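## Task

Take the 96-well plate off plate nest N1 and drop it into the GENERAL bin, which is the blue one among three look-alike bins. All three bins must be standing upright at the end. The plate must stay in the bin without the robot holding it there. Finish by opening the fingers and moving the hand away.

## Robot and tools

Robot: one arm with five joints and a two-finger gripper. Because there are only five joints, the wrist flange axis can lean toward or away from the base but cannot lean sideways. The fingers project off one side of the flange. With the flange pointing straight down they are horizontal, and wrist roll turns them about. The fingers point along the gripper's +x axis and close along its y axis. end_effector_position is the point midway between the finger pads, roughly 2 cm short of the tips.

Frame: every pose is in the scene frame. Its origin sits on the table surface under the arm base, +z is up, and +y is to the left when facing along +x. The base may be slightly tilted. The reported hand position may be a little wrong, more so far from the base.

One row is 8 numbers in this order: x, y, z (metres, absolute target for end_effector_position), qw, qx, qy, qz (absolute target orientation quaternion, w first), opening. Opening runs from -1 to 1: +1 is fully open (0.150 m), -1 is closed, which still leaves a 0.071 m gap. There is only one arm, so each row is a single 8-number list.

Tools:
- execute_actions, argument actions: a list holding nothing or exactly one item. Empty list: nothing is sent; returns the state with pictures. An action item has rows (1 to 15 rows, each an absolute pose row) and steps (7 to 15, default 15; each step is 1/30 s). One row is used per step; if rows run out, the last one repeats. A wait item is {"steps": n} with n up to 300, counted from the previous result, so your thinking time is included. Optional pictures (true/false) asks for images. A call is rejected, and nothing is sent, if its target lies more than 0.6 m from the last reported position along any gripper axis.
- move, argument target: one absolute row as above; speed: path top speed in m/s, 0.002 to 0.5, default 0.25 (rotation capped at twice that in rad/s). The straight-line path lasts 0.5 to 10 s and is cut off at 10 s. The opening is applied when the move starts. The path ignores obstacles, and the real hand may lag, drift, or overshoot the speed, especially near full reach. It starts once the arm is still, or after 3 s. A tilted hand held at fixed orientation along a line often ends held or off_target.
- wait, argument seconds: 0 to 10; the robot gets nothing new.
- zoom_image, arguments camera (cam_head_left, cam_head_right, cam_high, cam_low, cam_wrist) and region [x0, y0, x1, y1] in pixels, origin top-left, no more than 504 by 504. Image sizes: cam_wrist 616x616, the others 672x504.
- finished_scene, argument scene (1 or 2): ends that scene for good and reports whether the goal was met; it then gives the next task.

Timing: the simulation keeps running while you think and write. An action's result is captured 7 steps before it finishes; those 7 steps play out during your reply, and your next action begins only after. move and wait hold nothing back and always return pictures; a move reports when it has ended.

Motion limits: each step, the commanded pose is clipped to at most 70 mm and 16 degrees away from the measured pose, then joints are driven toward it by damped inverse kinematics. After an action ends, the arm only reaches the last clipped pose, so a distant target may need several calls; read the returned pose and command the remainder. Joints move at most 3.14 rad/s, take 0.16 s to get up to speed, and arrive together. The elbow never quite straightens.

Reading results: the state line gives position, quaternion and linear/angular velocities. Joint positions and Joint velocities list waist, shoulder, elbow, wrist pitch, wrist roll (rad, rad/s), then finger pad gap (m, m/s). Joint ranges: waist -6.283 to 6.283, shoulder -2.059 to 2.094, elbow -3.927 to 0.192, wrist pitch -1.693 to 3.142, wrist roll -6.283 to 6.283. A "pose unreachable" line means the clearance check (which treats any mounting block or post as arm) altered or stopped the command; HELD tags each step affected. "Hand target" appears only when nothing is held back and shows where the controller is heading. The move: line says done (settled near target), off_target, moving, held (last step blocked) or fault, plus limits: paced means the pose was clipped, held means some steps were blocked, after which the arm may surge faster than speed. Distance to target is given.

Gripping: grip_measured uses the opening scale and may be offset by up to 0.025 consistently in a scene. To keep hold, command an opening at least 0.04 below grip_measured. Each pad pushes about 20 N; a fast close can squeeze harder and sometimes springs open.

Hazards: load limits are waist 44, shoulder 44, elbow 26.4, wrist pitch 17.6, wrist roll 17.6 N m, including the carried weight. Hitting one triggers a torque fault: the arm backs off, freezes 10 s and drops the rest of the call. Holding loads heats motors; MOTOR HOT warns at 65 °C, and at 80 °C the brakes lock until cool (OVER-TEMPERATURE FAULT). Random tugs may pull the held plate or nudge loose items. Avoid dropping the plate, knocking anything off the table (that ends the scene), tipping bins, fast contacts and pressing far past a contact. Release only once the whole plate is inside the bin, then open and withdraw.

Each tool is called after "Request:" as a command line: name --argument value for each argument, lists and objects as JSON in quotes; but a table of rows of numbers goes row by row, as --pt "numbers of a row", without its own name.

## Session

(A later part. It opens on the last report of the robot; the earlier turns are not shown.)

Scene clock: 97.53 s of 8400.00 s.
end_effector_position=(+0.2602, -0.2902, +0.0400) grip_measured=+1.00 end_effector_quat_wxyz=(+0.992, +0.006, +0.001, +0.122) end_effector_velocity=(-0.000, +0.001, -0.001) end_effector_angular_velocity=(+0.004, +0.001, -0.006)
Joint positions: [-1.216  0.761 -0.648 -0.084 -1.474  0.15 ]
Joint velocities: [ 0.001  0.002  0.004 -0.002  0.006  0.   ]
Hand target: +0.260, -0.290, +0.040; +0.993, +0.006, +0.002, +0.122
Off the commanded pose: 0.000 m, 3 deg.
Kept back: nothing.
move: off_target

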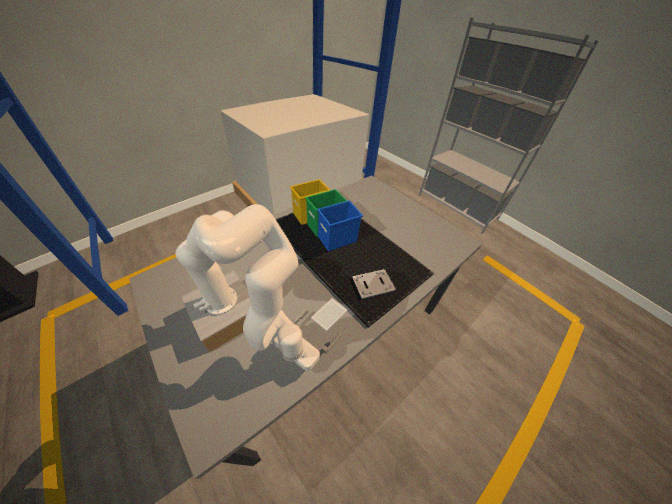

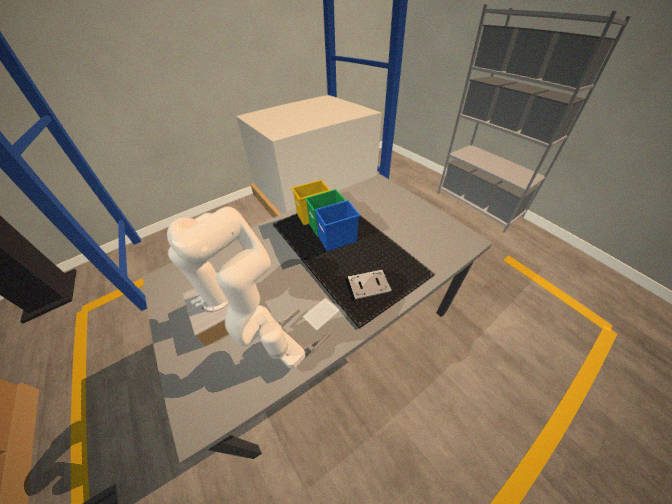

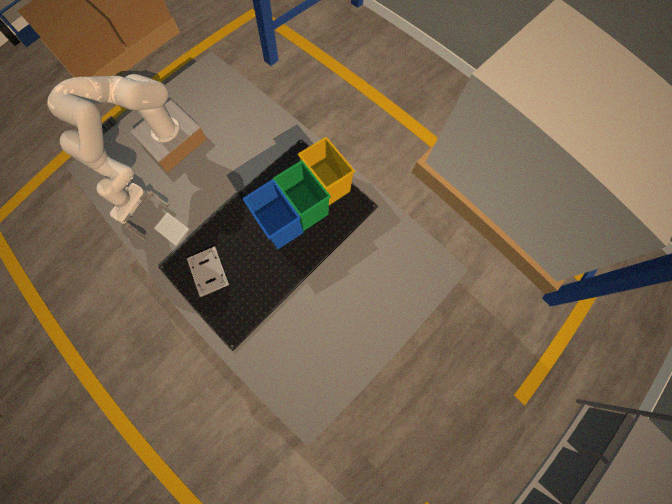

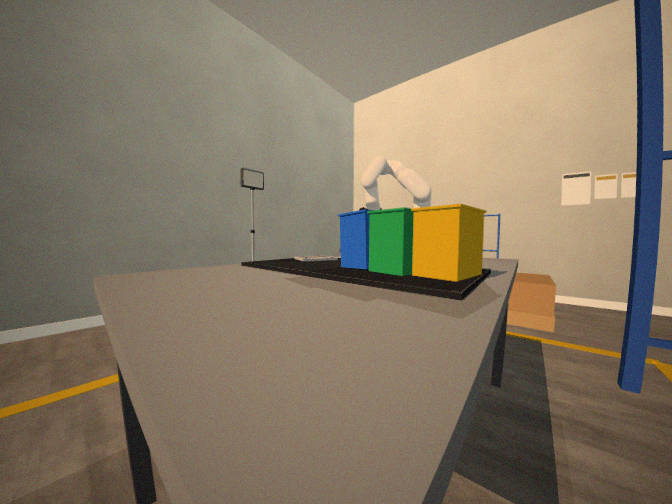

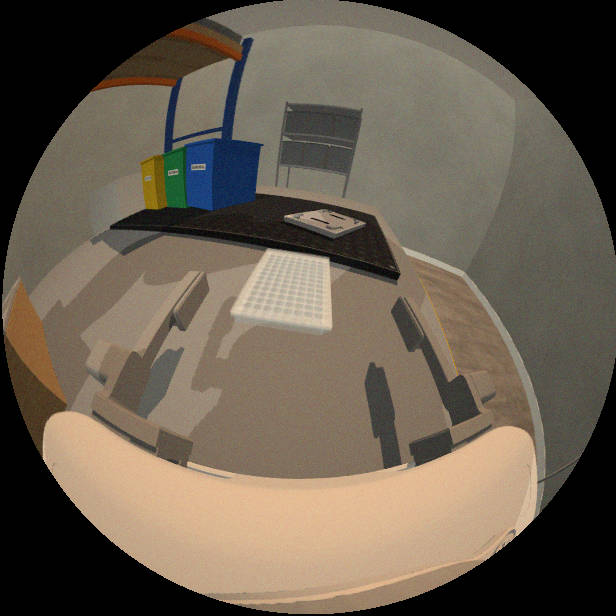

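Request:
move --target '[0.28,-0.265,0.014,0.998,0,0.01,0.07,0.4]' --speed 0.08

Request:
move --target '[0.37,-0.252,0.012,0.998,0,0.01,0.07,0.4]' --speed 0.06

Request:
move --target '[0.37,-0.252,0.012,0.998,0,0.01,0.07,-0.9]' --speed 0.06

Scene clock: 98.87 s of 8400.00 s.
end_effector_position=(+0.2800, -0.2652, +0.0141) grip_measured=+0.40 end_effector_quat_wxyz=(+0.998, +0.003, +0.002, +0.070) end_effector_velocity=(+0.000, -0.000, -0.001) end_effector_angular_velocity=(-0.000, -0.000, -0.007)
Joint positions: [-1.122  0.857 -0.61  -0.225 -1.275  0.126]
Joint velocities: [ 0.001  0.003  0.001 -0.004  0.008  0.   ]
Hand target: +0.280, -0.265, +0.014; +0.998, +0.003, +0.002, +0.070
Off the commanded pose: 0.000 m, 1 deg.
Kept back: nothing.
move: done

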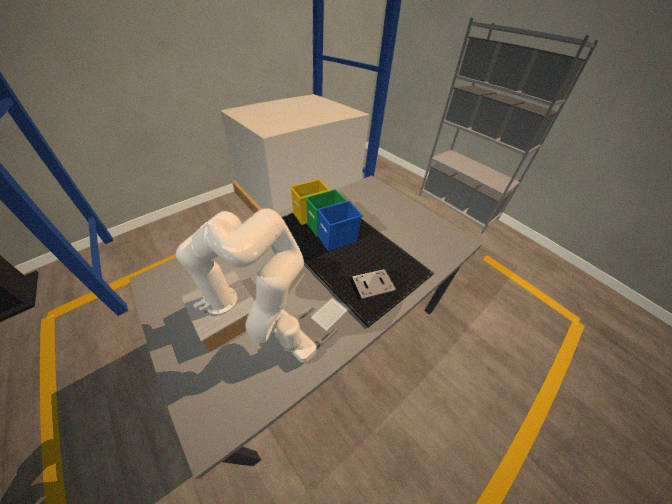

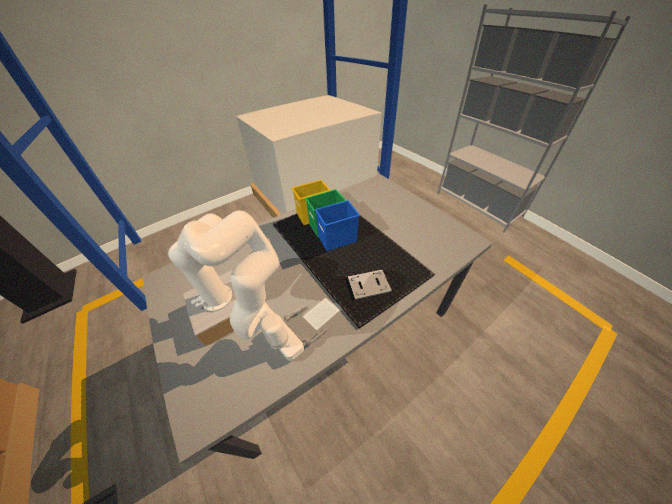

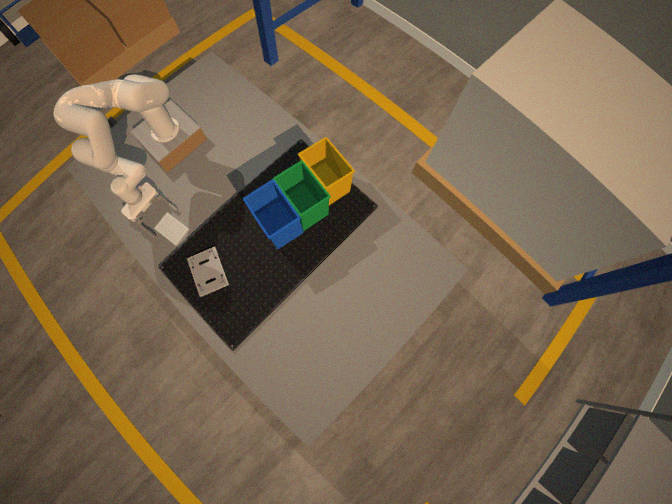

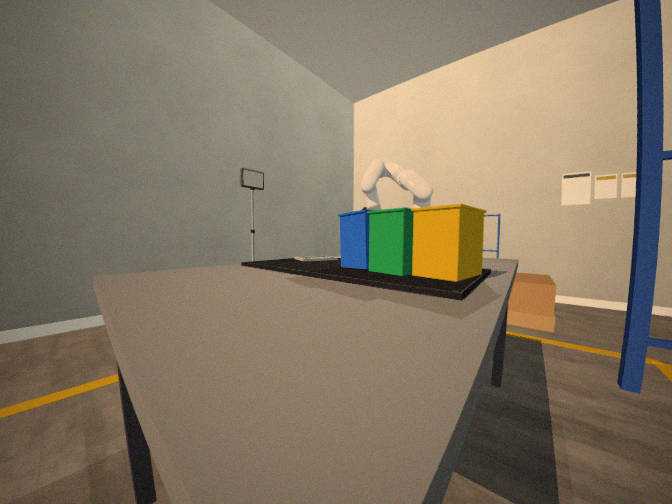

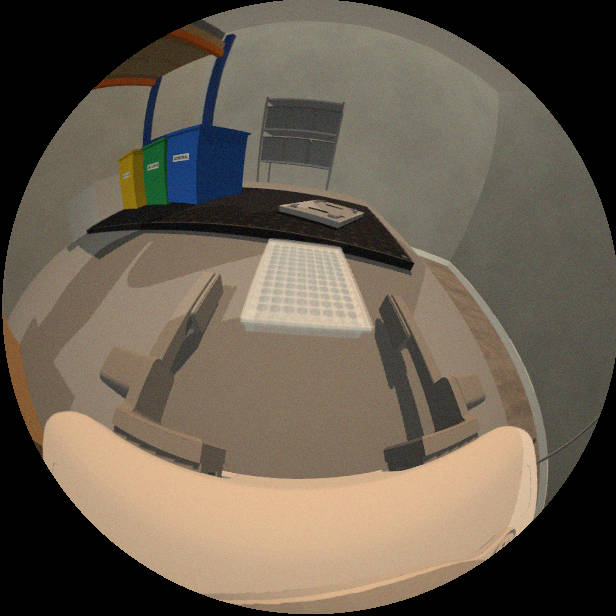

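Scene clock: 100.77 s of 8400.00 s.
end_effector_position=(+0.3699, -0.2517, +0.0120) grip_measured=+0.40 end_effector_quat_wxyz=(+0.998, +0.003, +0.006, +0.070) end_effector_velocity=(+0.001, +0.000, -0.000) end_effector_angular_velocity=(+0.000, +0.000, +0.001)
Joint positions: [-0.871  0.865 -0.721 -0.118 -1.024  0.126]
Joint velocities: [ 0.004  0.    -0.002  0.003  0.003 -0.   ]
Hand target: +0.370, -0.252, +0.012; +0.998, +0.003, +0.006, +0.070
Off the commanded pose: 0.000 m, 1 deg.
Kept back: nothing.
move: done

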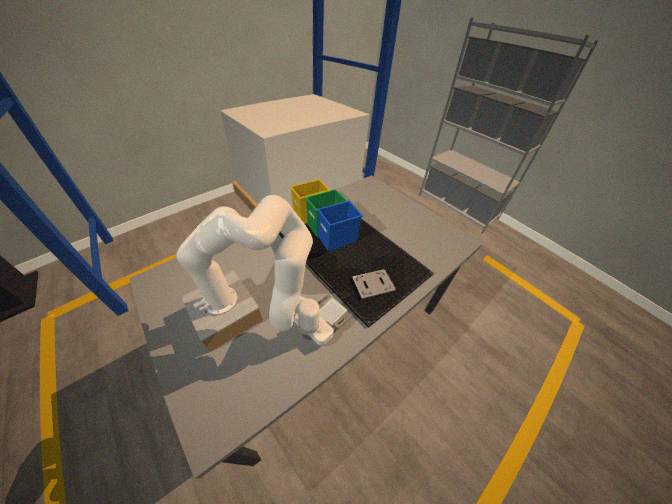

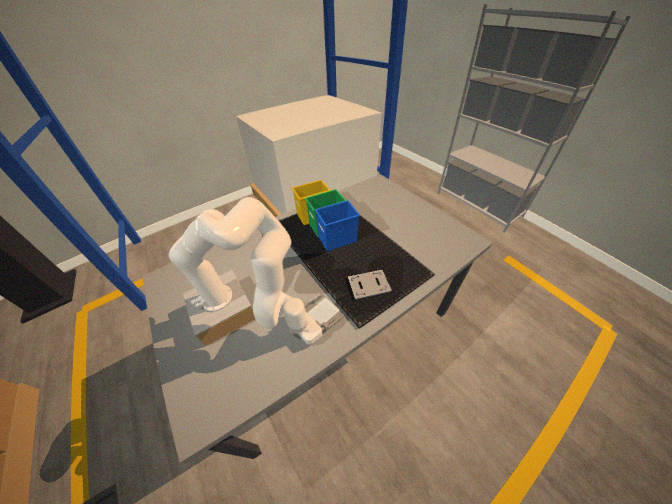

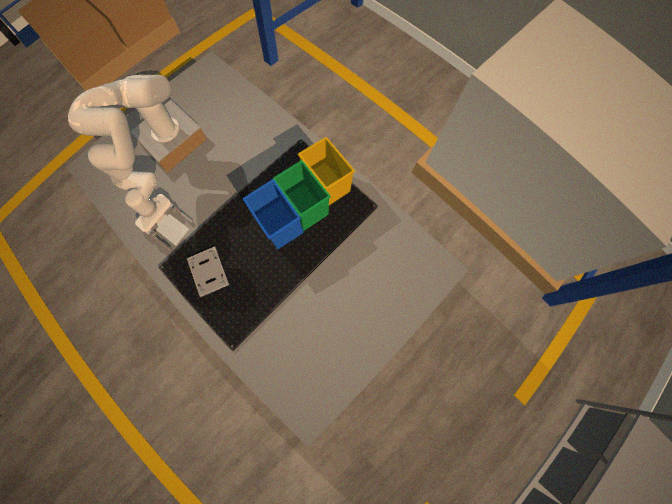

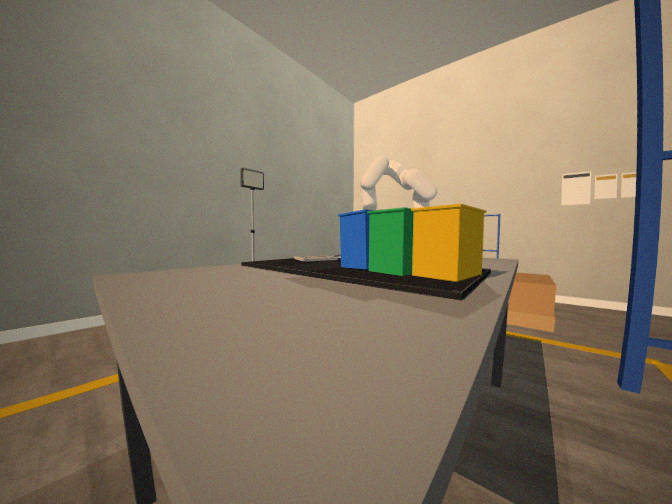

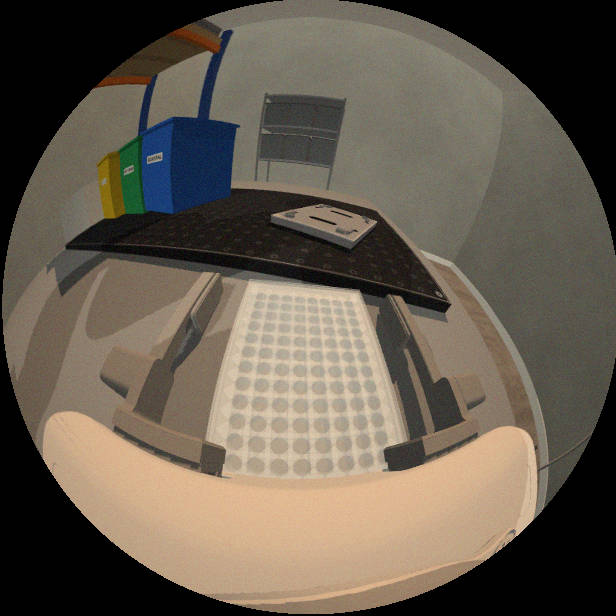

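Scene clock: 101.47 s of 8400.00 s.
end_effector_position=(+0.3700, -0.2520, +0.0120) grip_measured=-0.62 end_effector_quat_wxyz=(+0.998, +0.003, +0.006, +0.070) end_effector_velocity=(-0.000, -0.000, +0.000) end_effector_angular_velocity=(-0.000, -0.000, +0.000)
Joint positions: [-0.871  0.865 -0.722 -0.118 -1.024  0.086]
Joint velocities: [-0.001  0.    -0.     0.    -0.001  0.   ]
Hand target: +0.370, -0.252, +0.012; +0.998, +0.003, +0.006, +0.070
Off the commanded pose: 0.000 m, 1 deg.
Kept back: nothing.
move: done

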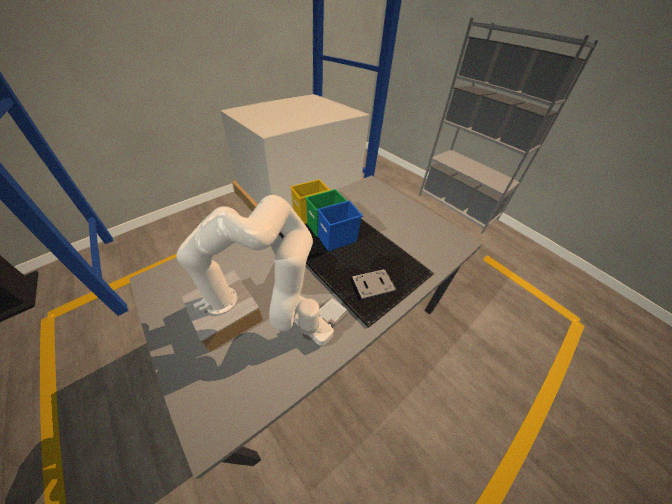

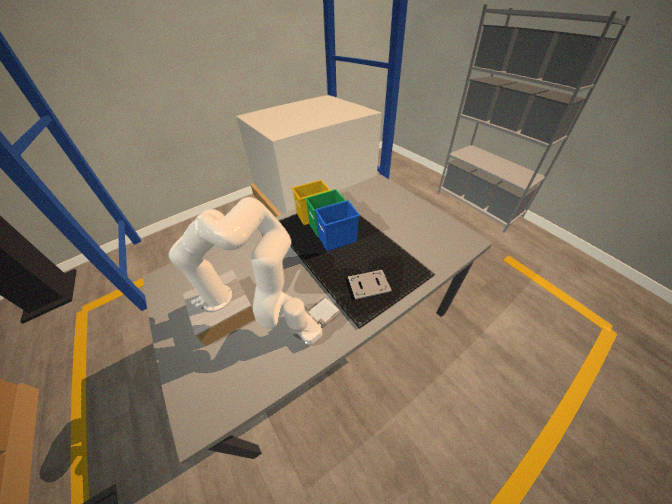

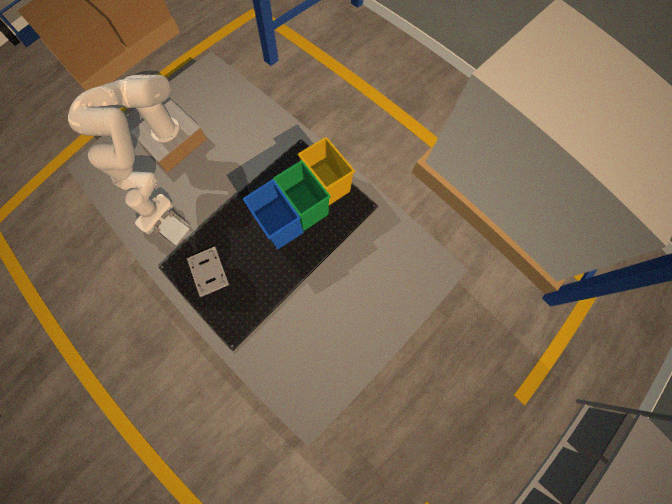

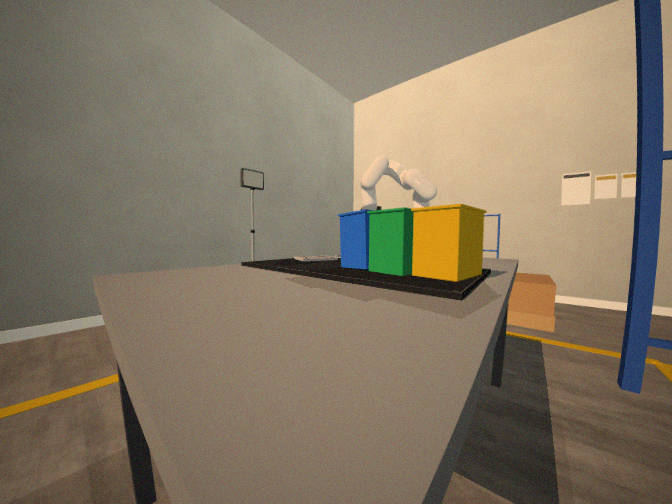

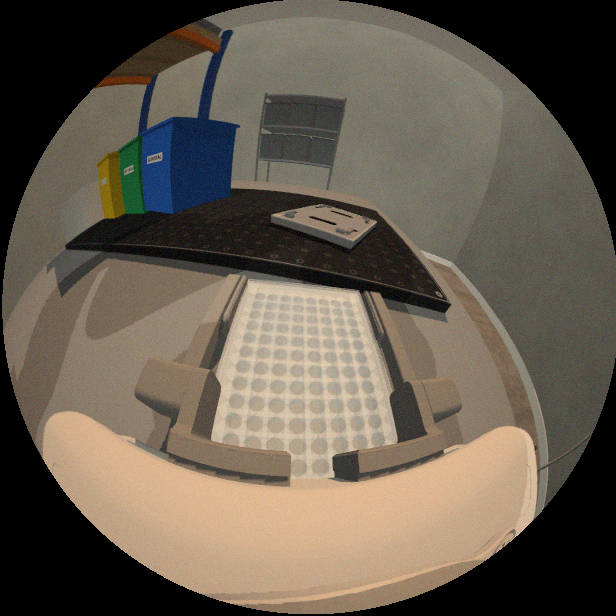

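Request:
move --target '[0.40,-0.22,0.28,0.9,0,0,0.436,-0.9]' --speed 0.15

Request:
move --target '[0.46,-0.05,0.32,0.052,0,0,0.9986,-0.9]' --speed 0.2

Request:
move --target '[0.60,-0.06,0.33,0.037,-0.706,0.037,0.706,-0.9]' --speed 0.15

Scene clock: 105.03 s of 8400.00 s.
end_effector_position=(+0.3997, -0.2199, +0.2800) grip_measured=-0.62 end_effector_quat_wxyz=(+0.900, -0.000, +0.003, +0.436) end_effector_velocity=(+0.000, +0.000, +0.002) end_effector_angular_velocity=(-0.000, -0.000, +0.006)
Joint positions: [-0.82   0.182 -0.885  0.718 -1.734  0.086]
Joint velocities: [ 0.001 -0.001 -0.006  0.007 -0.005  0.   ]
Hand target: +0.400, -0.220, +0.281; +0.900, -0.001, +0.003, +0.436
Off the commanded pose: 0.000 m, 0 deg.
Kept back: nothing.
move: done

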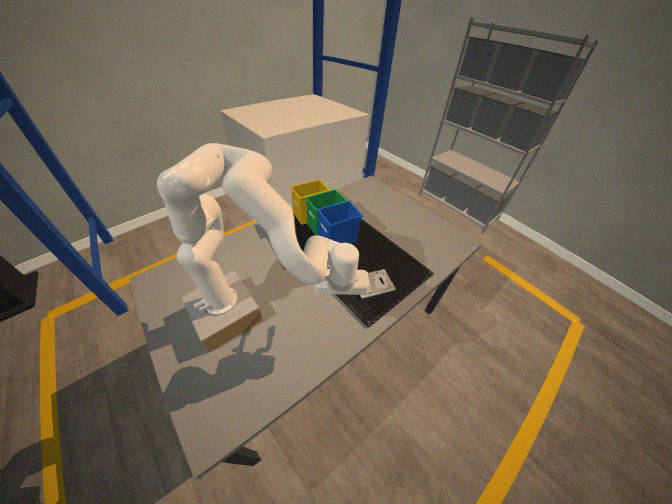

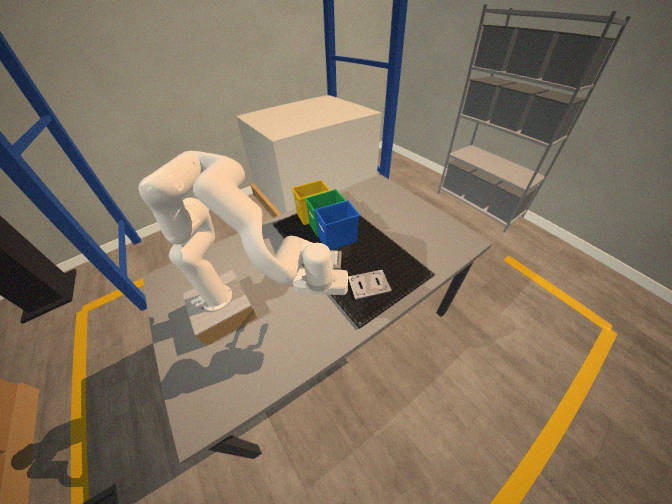

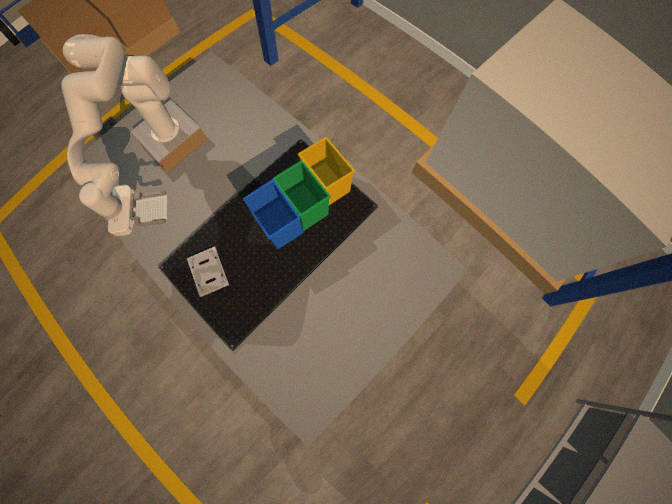

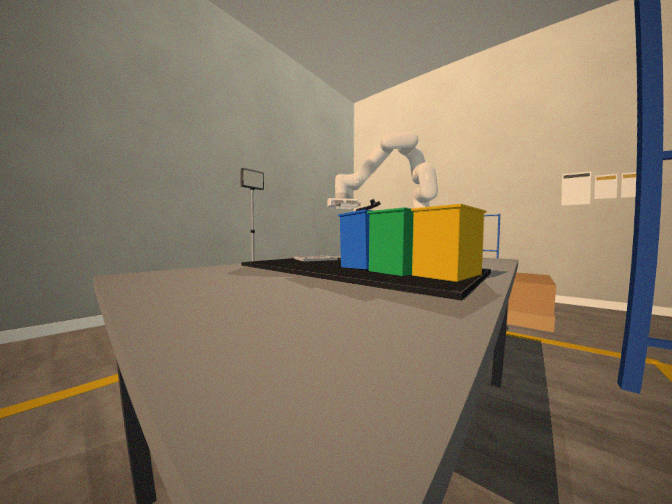

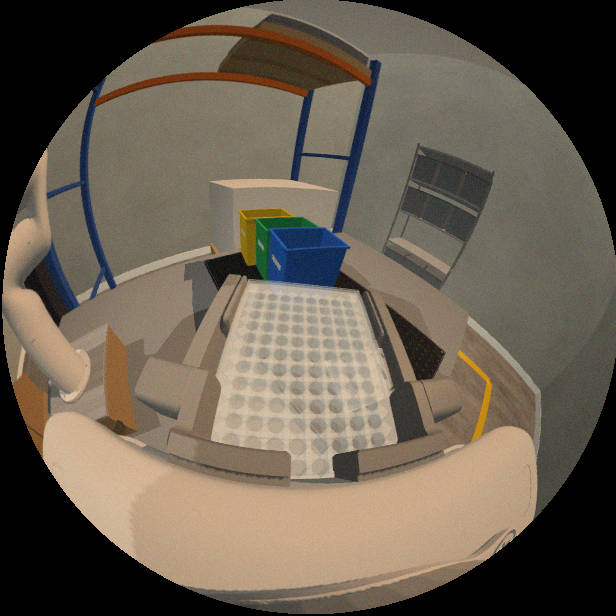

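Scene clock: 110.80 s of 8400.00 s.
end_effector_position=(+0.4598, -0.0500, +0.3198) grip_measured=-0.62 end_effector_quat_wxyz=(+0.052, +0.000, +0.007, +0.999) end_effector_velocity=(-0.000, -0.000, +0.000) end_effector_angular_velocity=(+0.000, +0.001, +0.004)
Joint positions: [-0.1    0.591 -1.63   1.046 -3.149  0.086]
Joint velocities: [ 0.001  0.    -0.001  0.001 -0.004  0.   ]
Hand target: +0.460, -0.050, +0.320; +0.052, +0.000, +0.007, +0.999
Off the commanded pose: 0.000 m, 1 deg.
Kept back: nothing.
move: done

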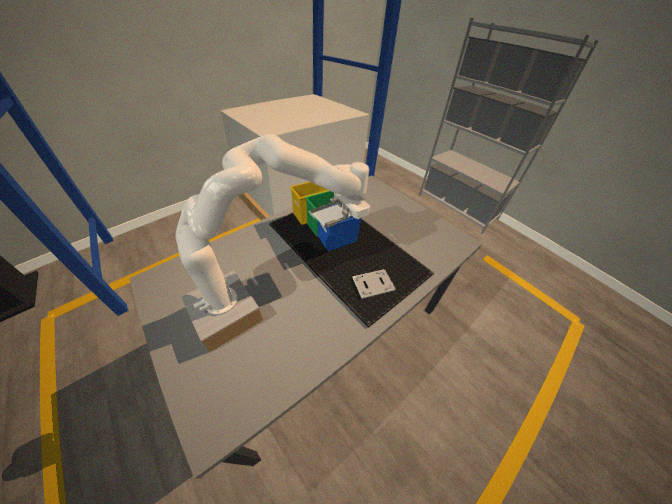

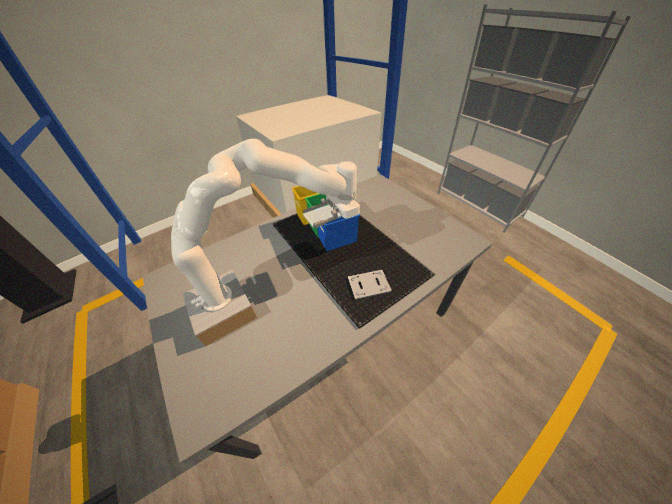

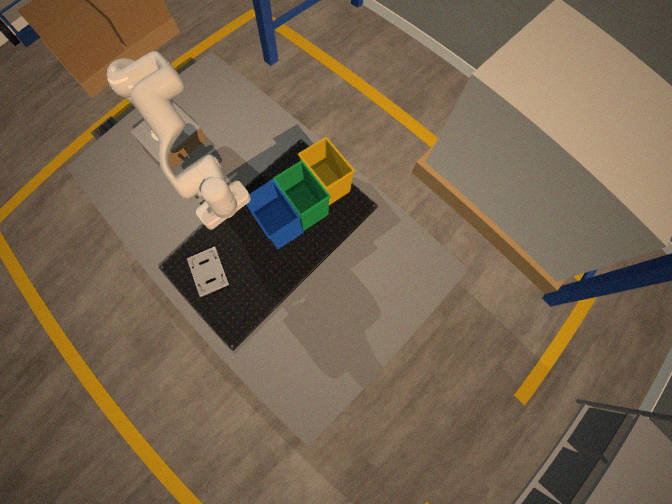

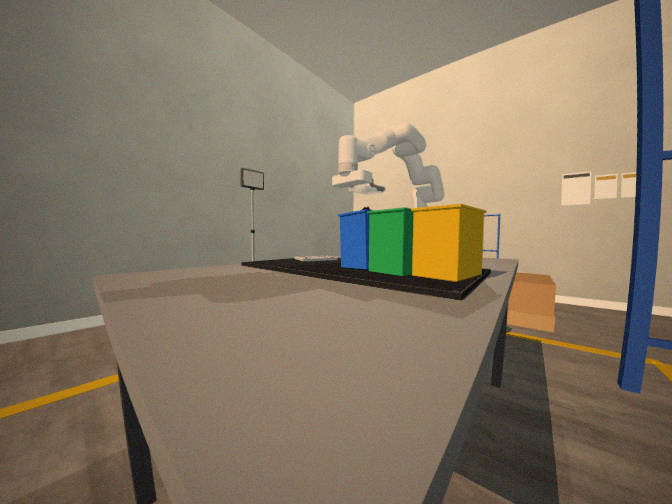

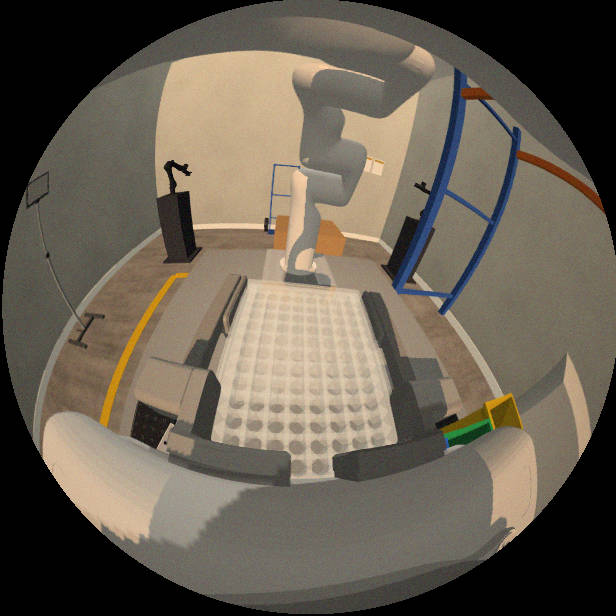

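Scene clock: 116.43 s of 8400.00 s.
end_effector_position=(+0.6002, -0.0597, +0.3302) grip_measured=-0.62 end_effector_quat_wxyz=(-0.037, +0.706, -0.039, -0.706) end_effector_velocity=(+0.000, -0.001, +0.000) end_effector_angular_velocity=(-0.000, -0.006, -0.001)
Joint positions: [-0.095  0.438 -1.185 -0.817 -3.129  0.086]
Joint velocities: [-0.001  0.002 -0.    -0.007  0.001  0.   ]
Hand target: +0.600, -0.060, +0.330; -0.037, +0.706, -0.039, -0.706
Off the commanded pose: 0.000 m, 0 deg.
Kept back: nothing.
move: done

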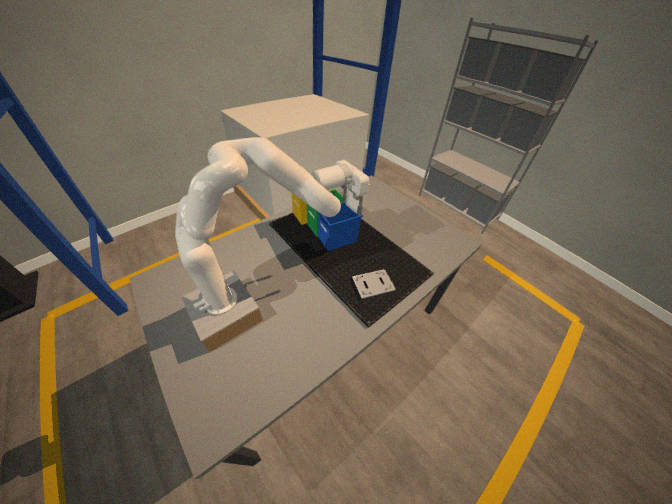

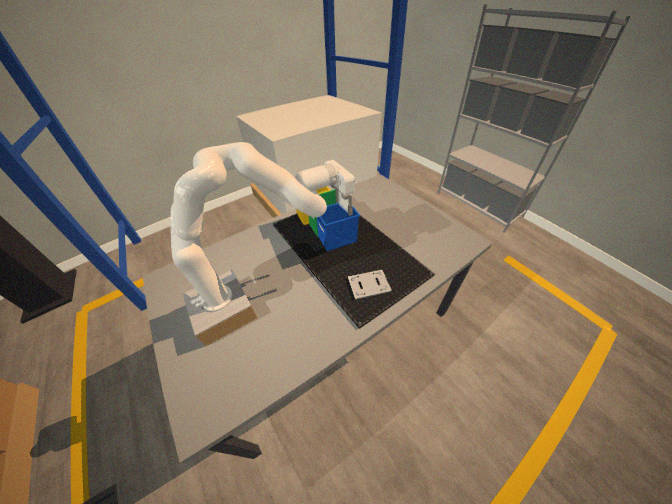

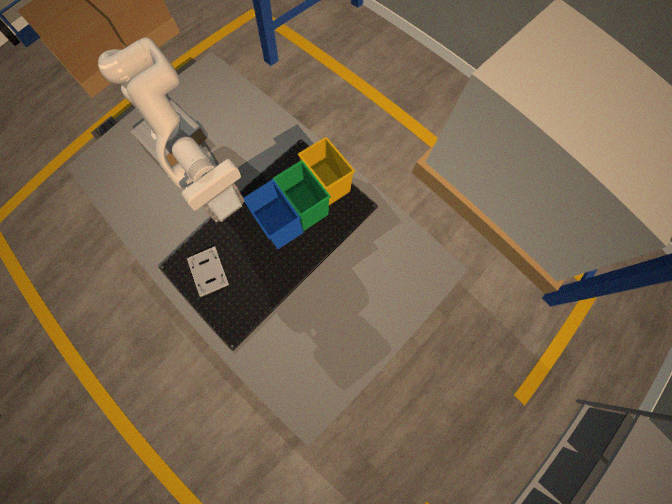

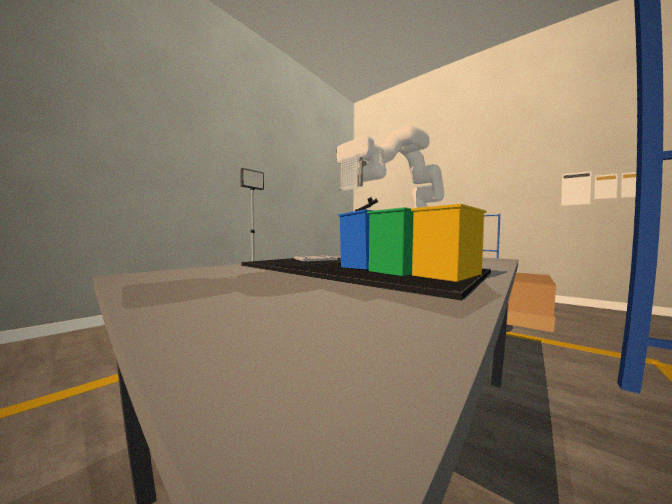

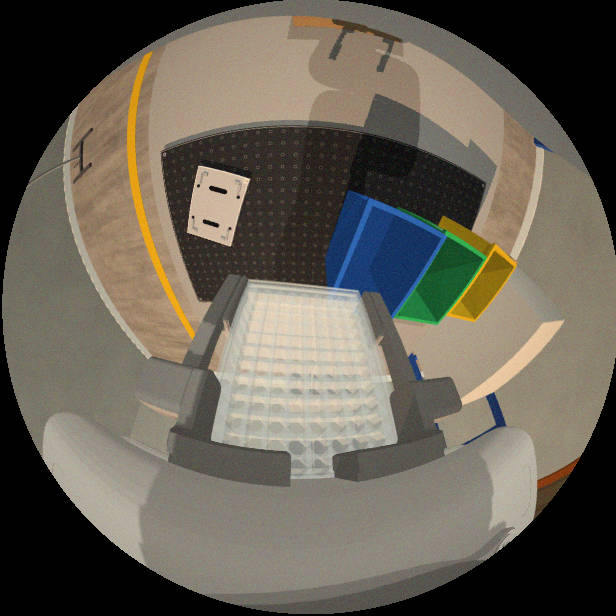

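Request:
move --target '[0.67,0.0,0.33,0,-0.707,0,0.707,-0.9]' --speed 0.12

Scene clock: 117.90 s of 8400.00 s.
end_effector_position=(+0.6697, +0.0002, +0.3301) grip_measured=-0.62 end_effector_quat_wxyz=(-0.002, +0.707, -0.003, -0.707) end_effector_velocity=(+0.001, +0.000, -0.000) end_effector_angular_velocity=(-0.000, +0.001, +0.000)
Joint positions: [ 0.005  0.637 -1.511 -0.692 -3.128  0.086]
Joint velocities: [ 0.     0.005 -0.008  0.004 -0.     0.   ]
Hand target: +0.670, +0.000, +0.330; -0.002, +0.707, -0.003, -0.707
Off the commanded pose: 0.000 m, 0 deg.
Kept back: nothing.
move: done

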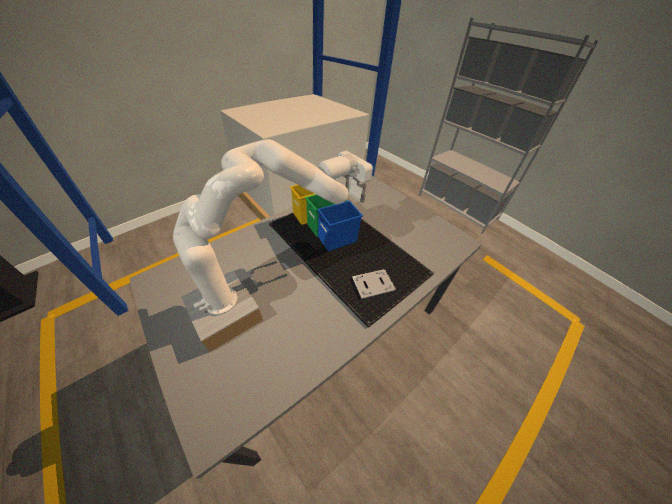

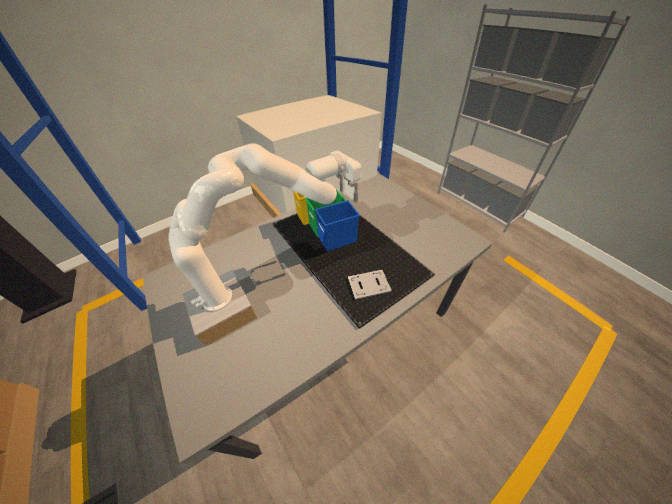

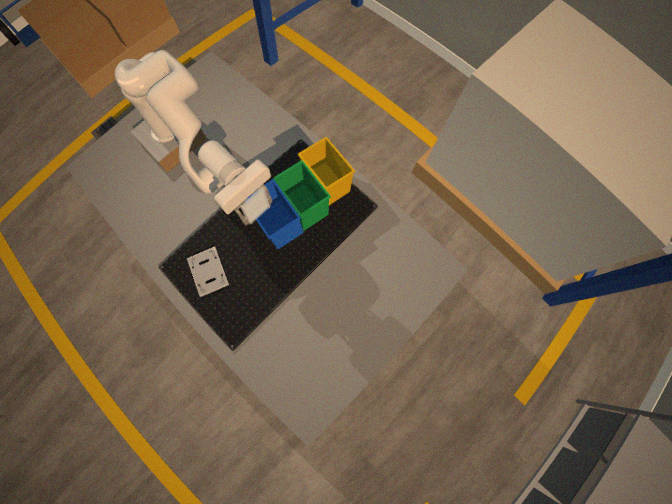

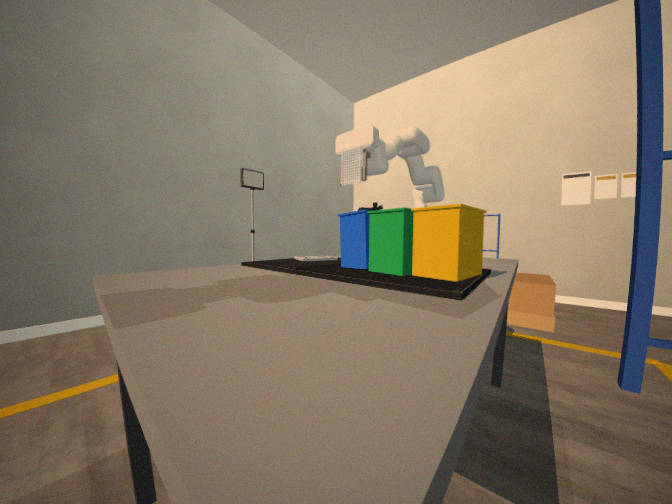

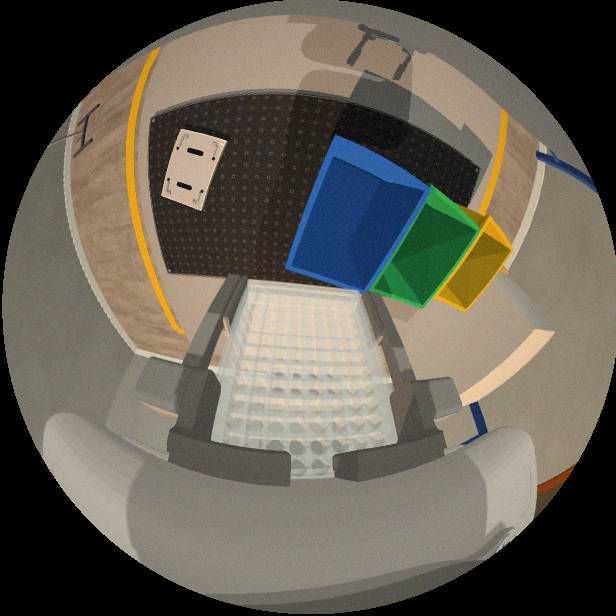

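Request:
move --target '[0.66,0.03,0.26,-0.016,-0.707,-0.016,0.707,-0.9]' --speed 0.08

Request:
zoom_image --camera "cam_high" --region '[200,130,360,270]'

Request:
zoom_image --camera "cam_head_right" --region '[260,130,420,270]'

Scene clock: 119.57 s of 8400.00 s.
end_effector_position=(+0.6601, +0.0300, +0.2605) grip_measured=-0.62 end_effector_quat_wxyz=(+0.014, +0.707, +0.013, -0.707) end_effector_velocity=(+0.001, +0.001, +0.001) end_effector_angular_velocity=(-0.000, -0.007, +0.001)
Joint positions: [ 0.052  0.74  -1.459 -0.848 -3.128  0.086]
Joint velocities: [ 0.001  0.001 -0.003 -0.005 -0.     0.   ]
Hand target: +0.660, +0.030, +0.260; +0.014, +0.707, +0.013, -0.707
Off the commanded pose: 0.000 m, 0 deg.
Kept back: nothing.
move: done

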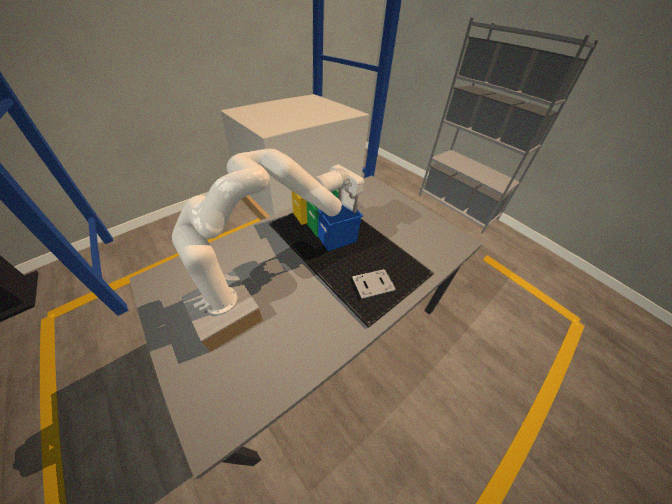

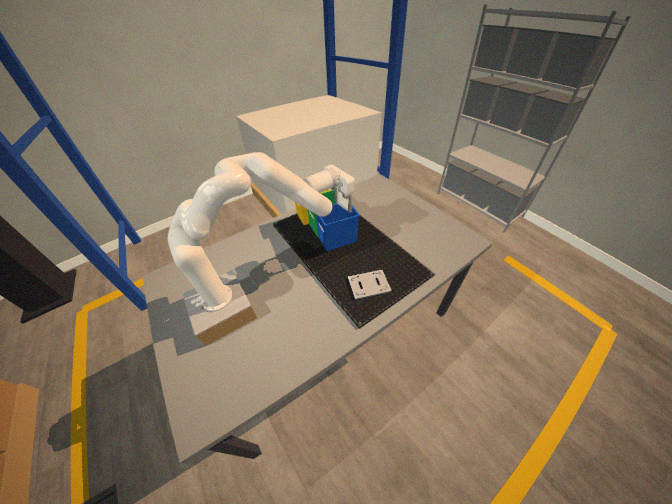

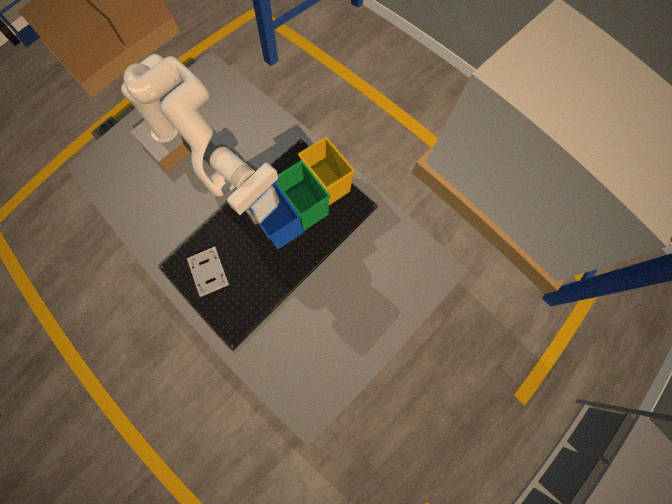

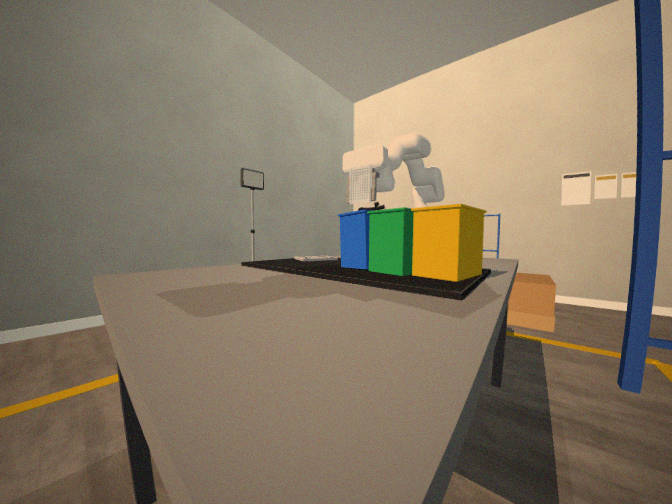

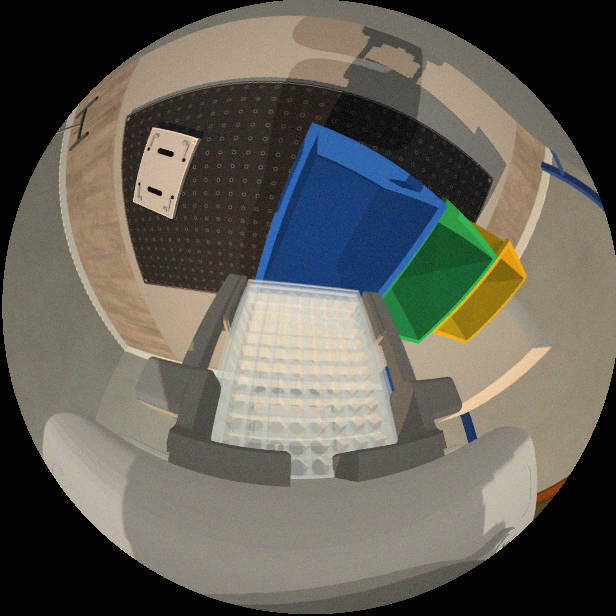

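Region (200, 130, 360, 270) of cam_high's 672x504 image, scaled by 3.150, with more detail than that image has; it fills the top 441 rows of this view, and the rest is white.

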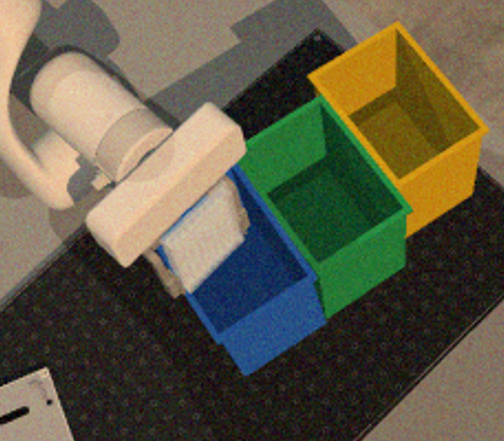

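Region (260, 130, 420, 270) of cam_head_right's 672x504 image, scaled by 3.150, with more detail than that image has; it fills the top 441 rows of this view, and the rest is white.

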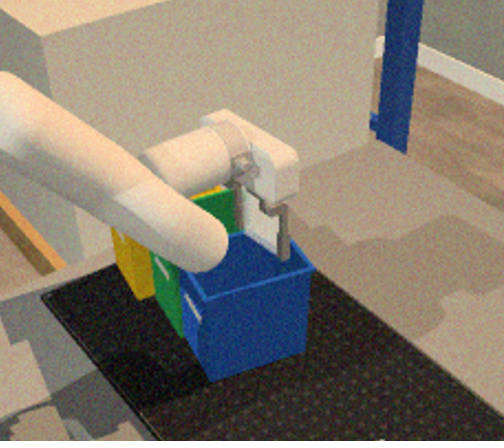

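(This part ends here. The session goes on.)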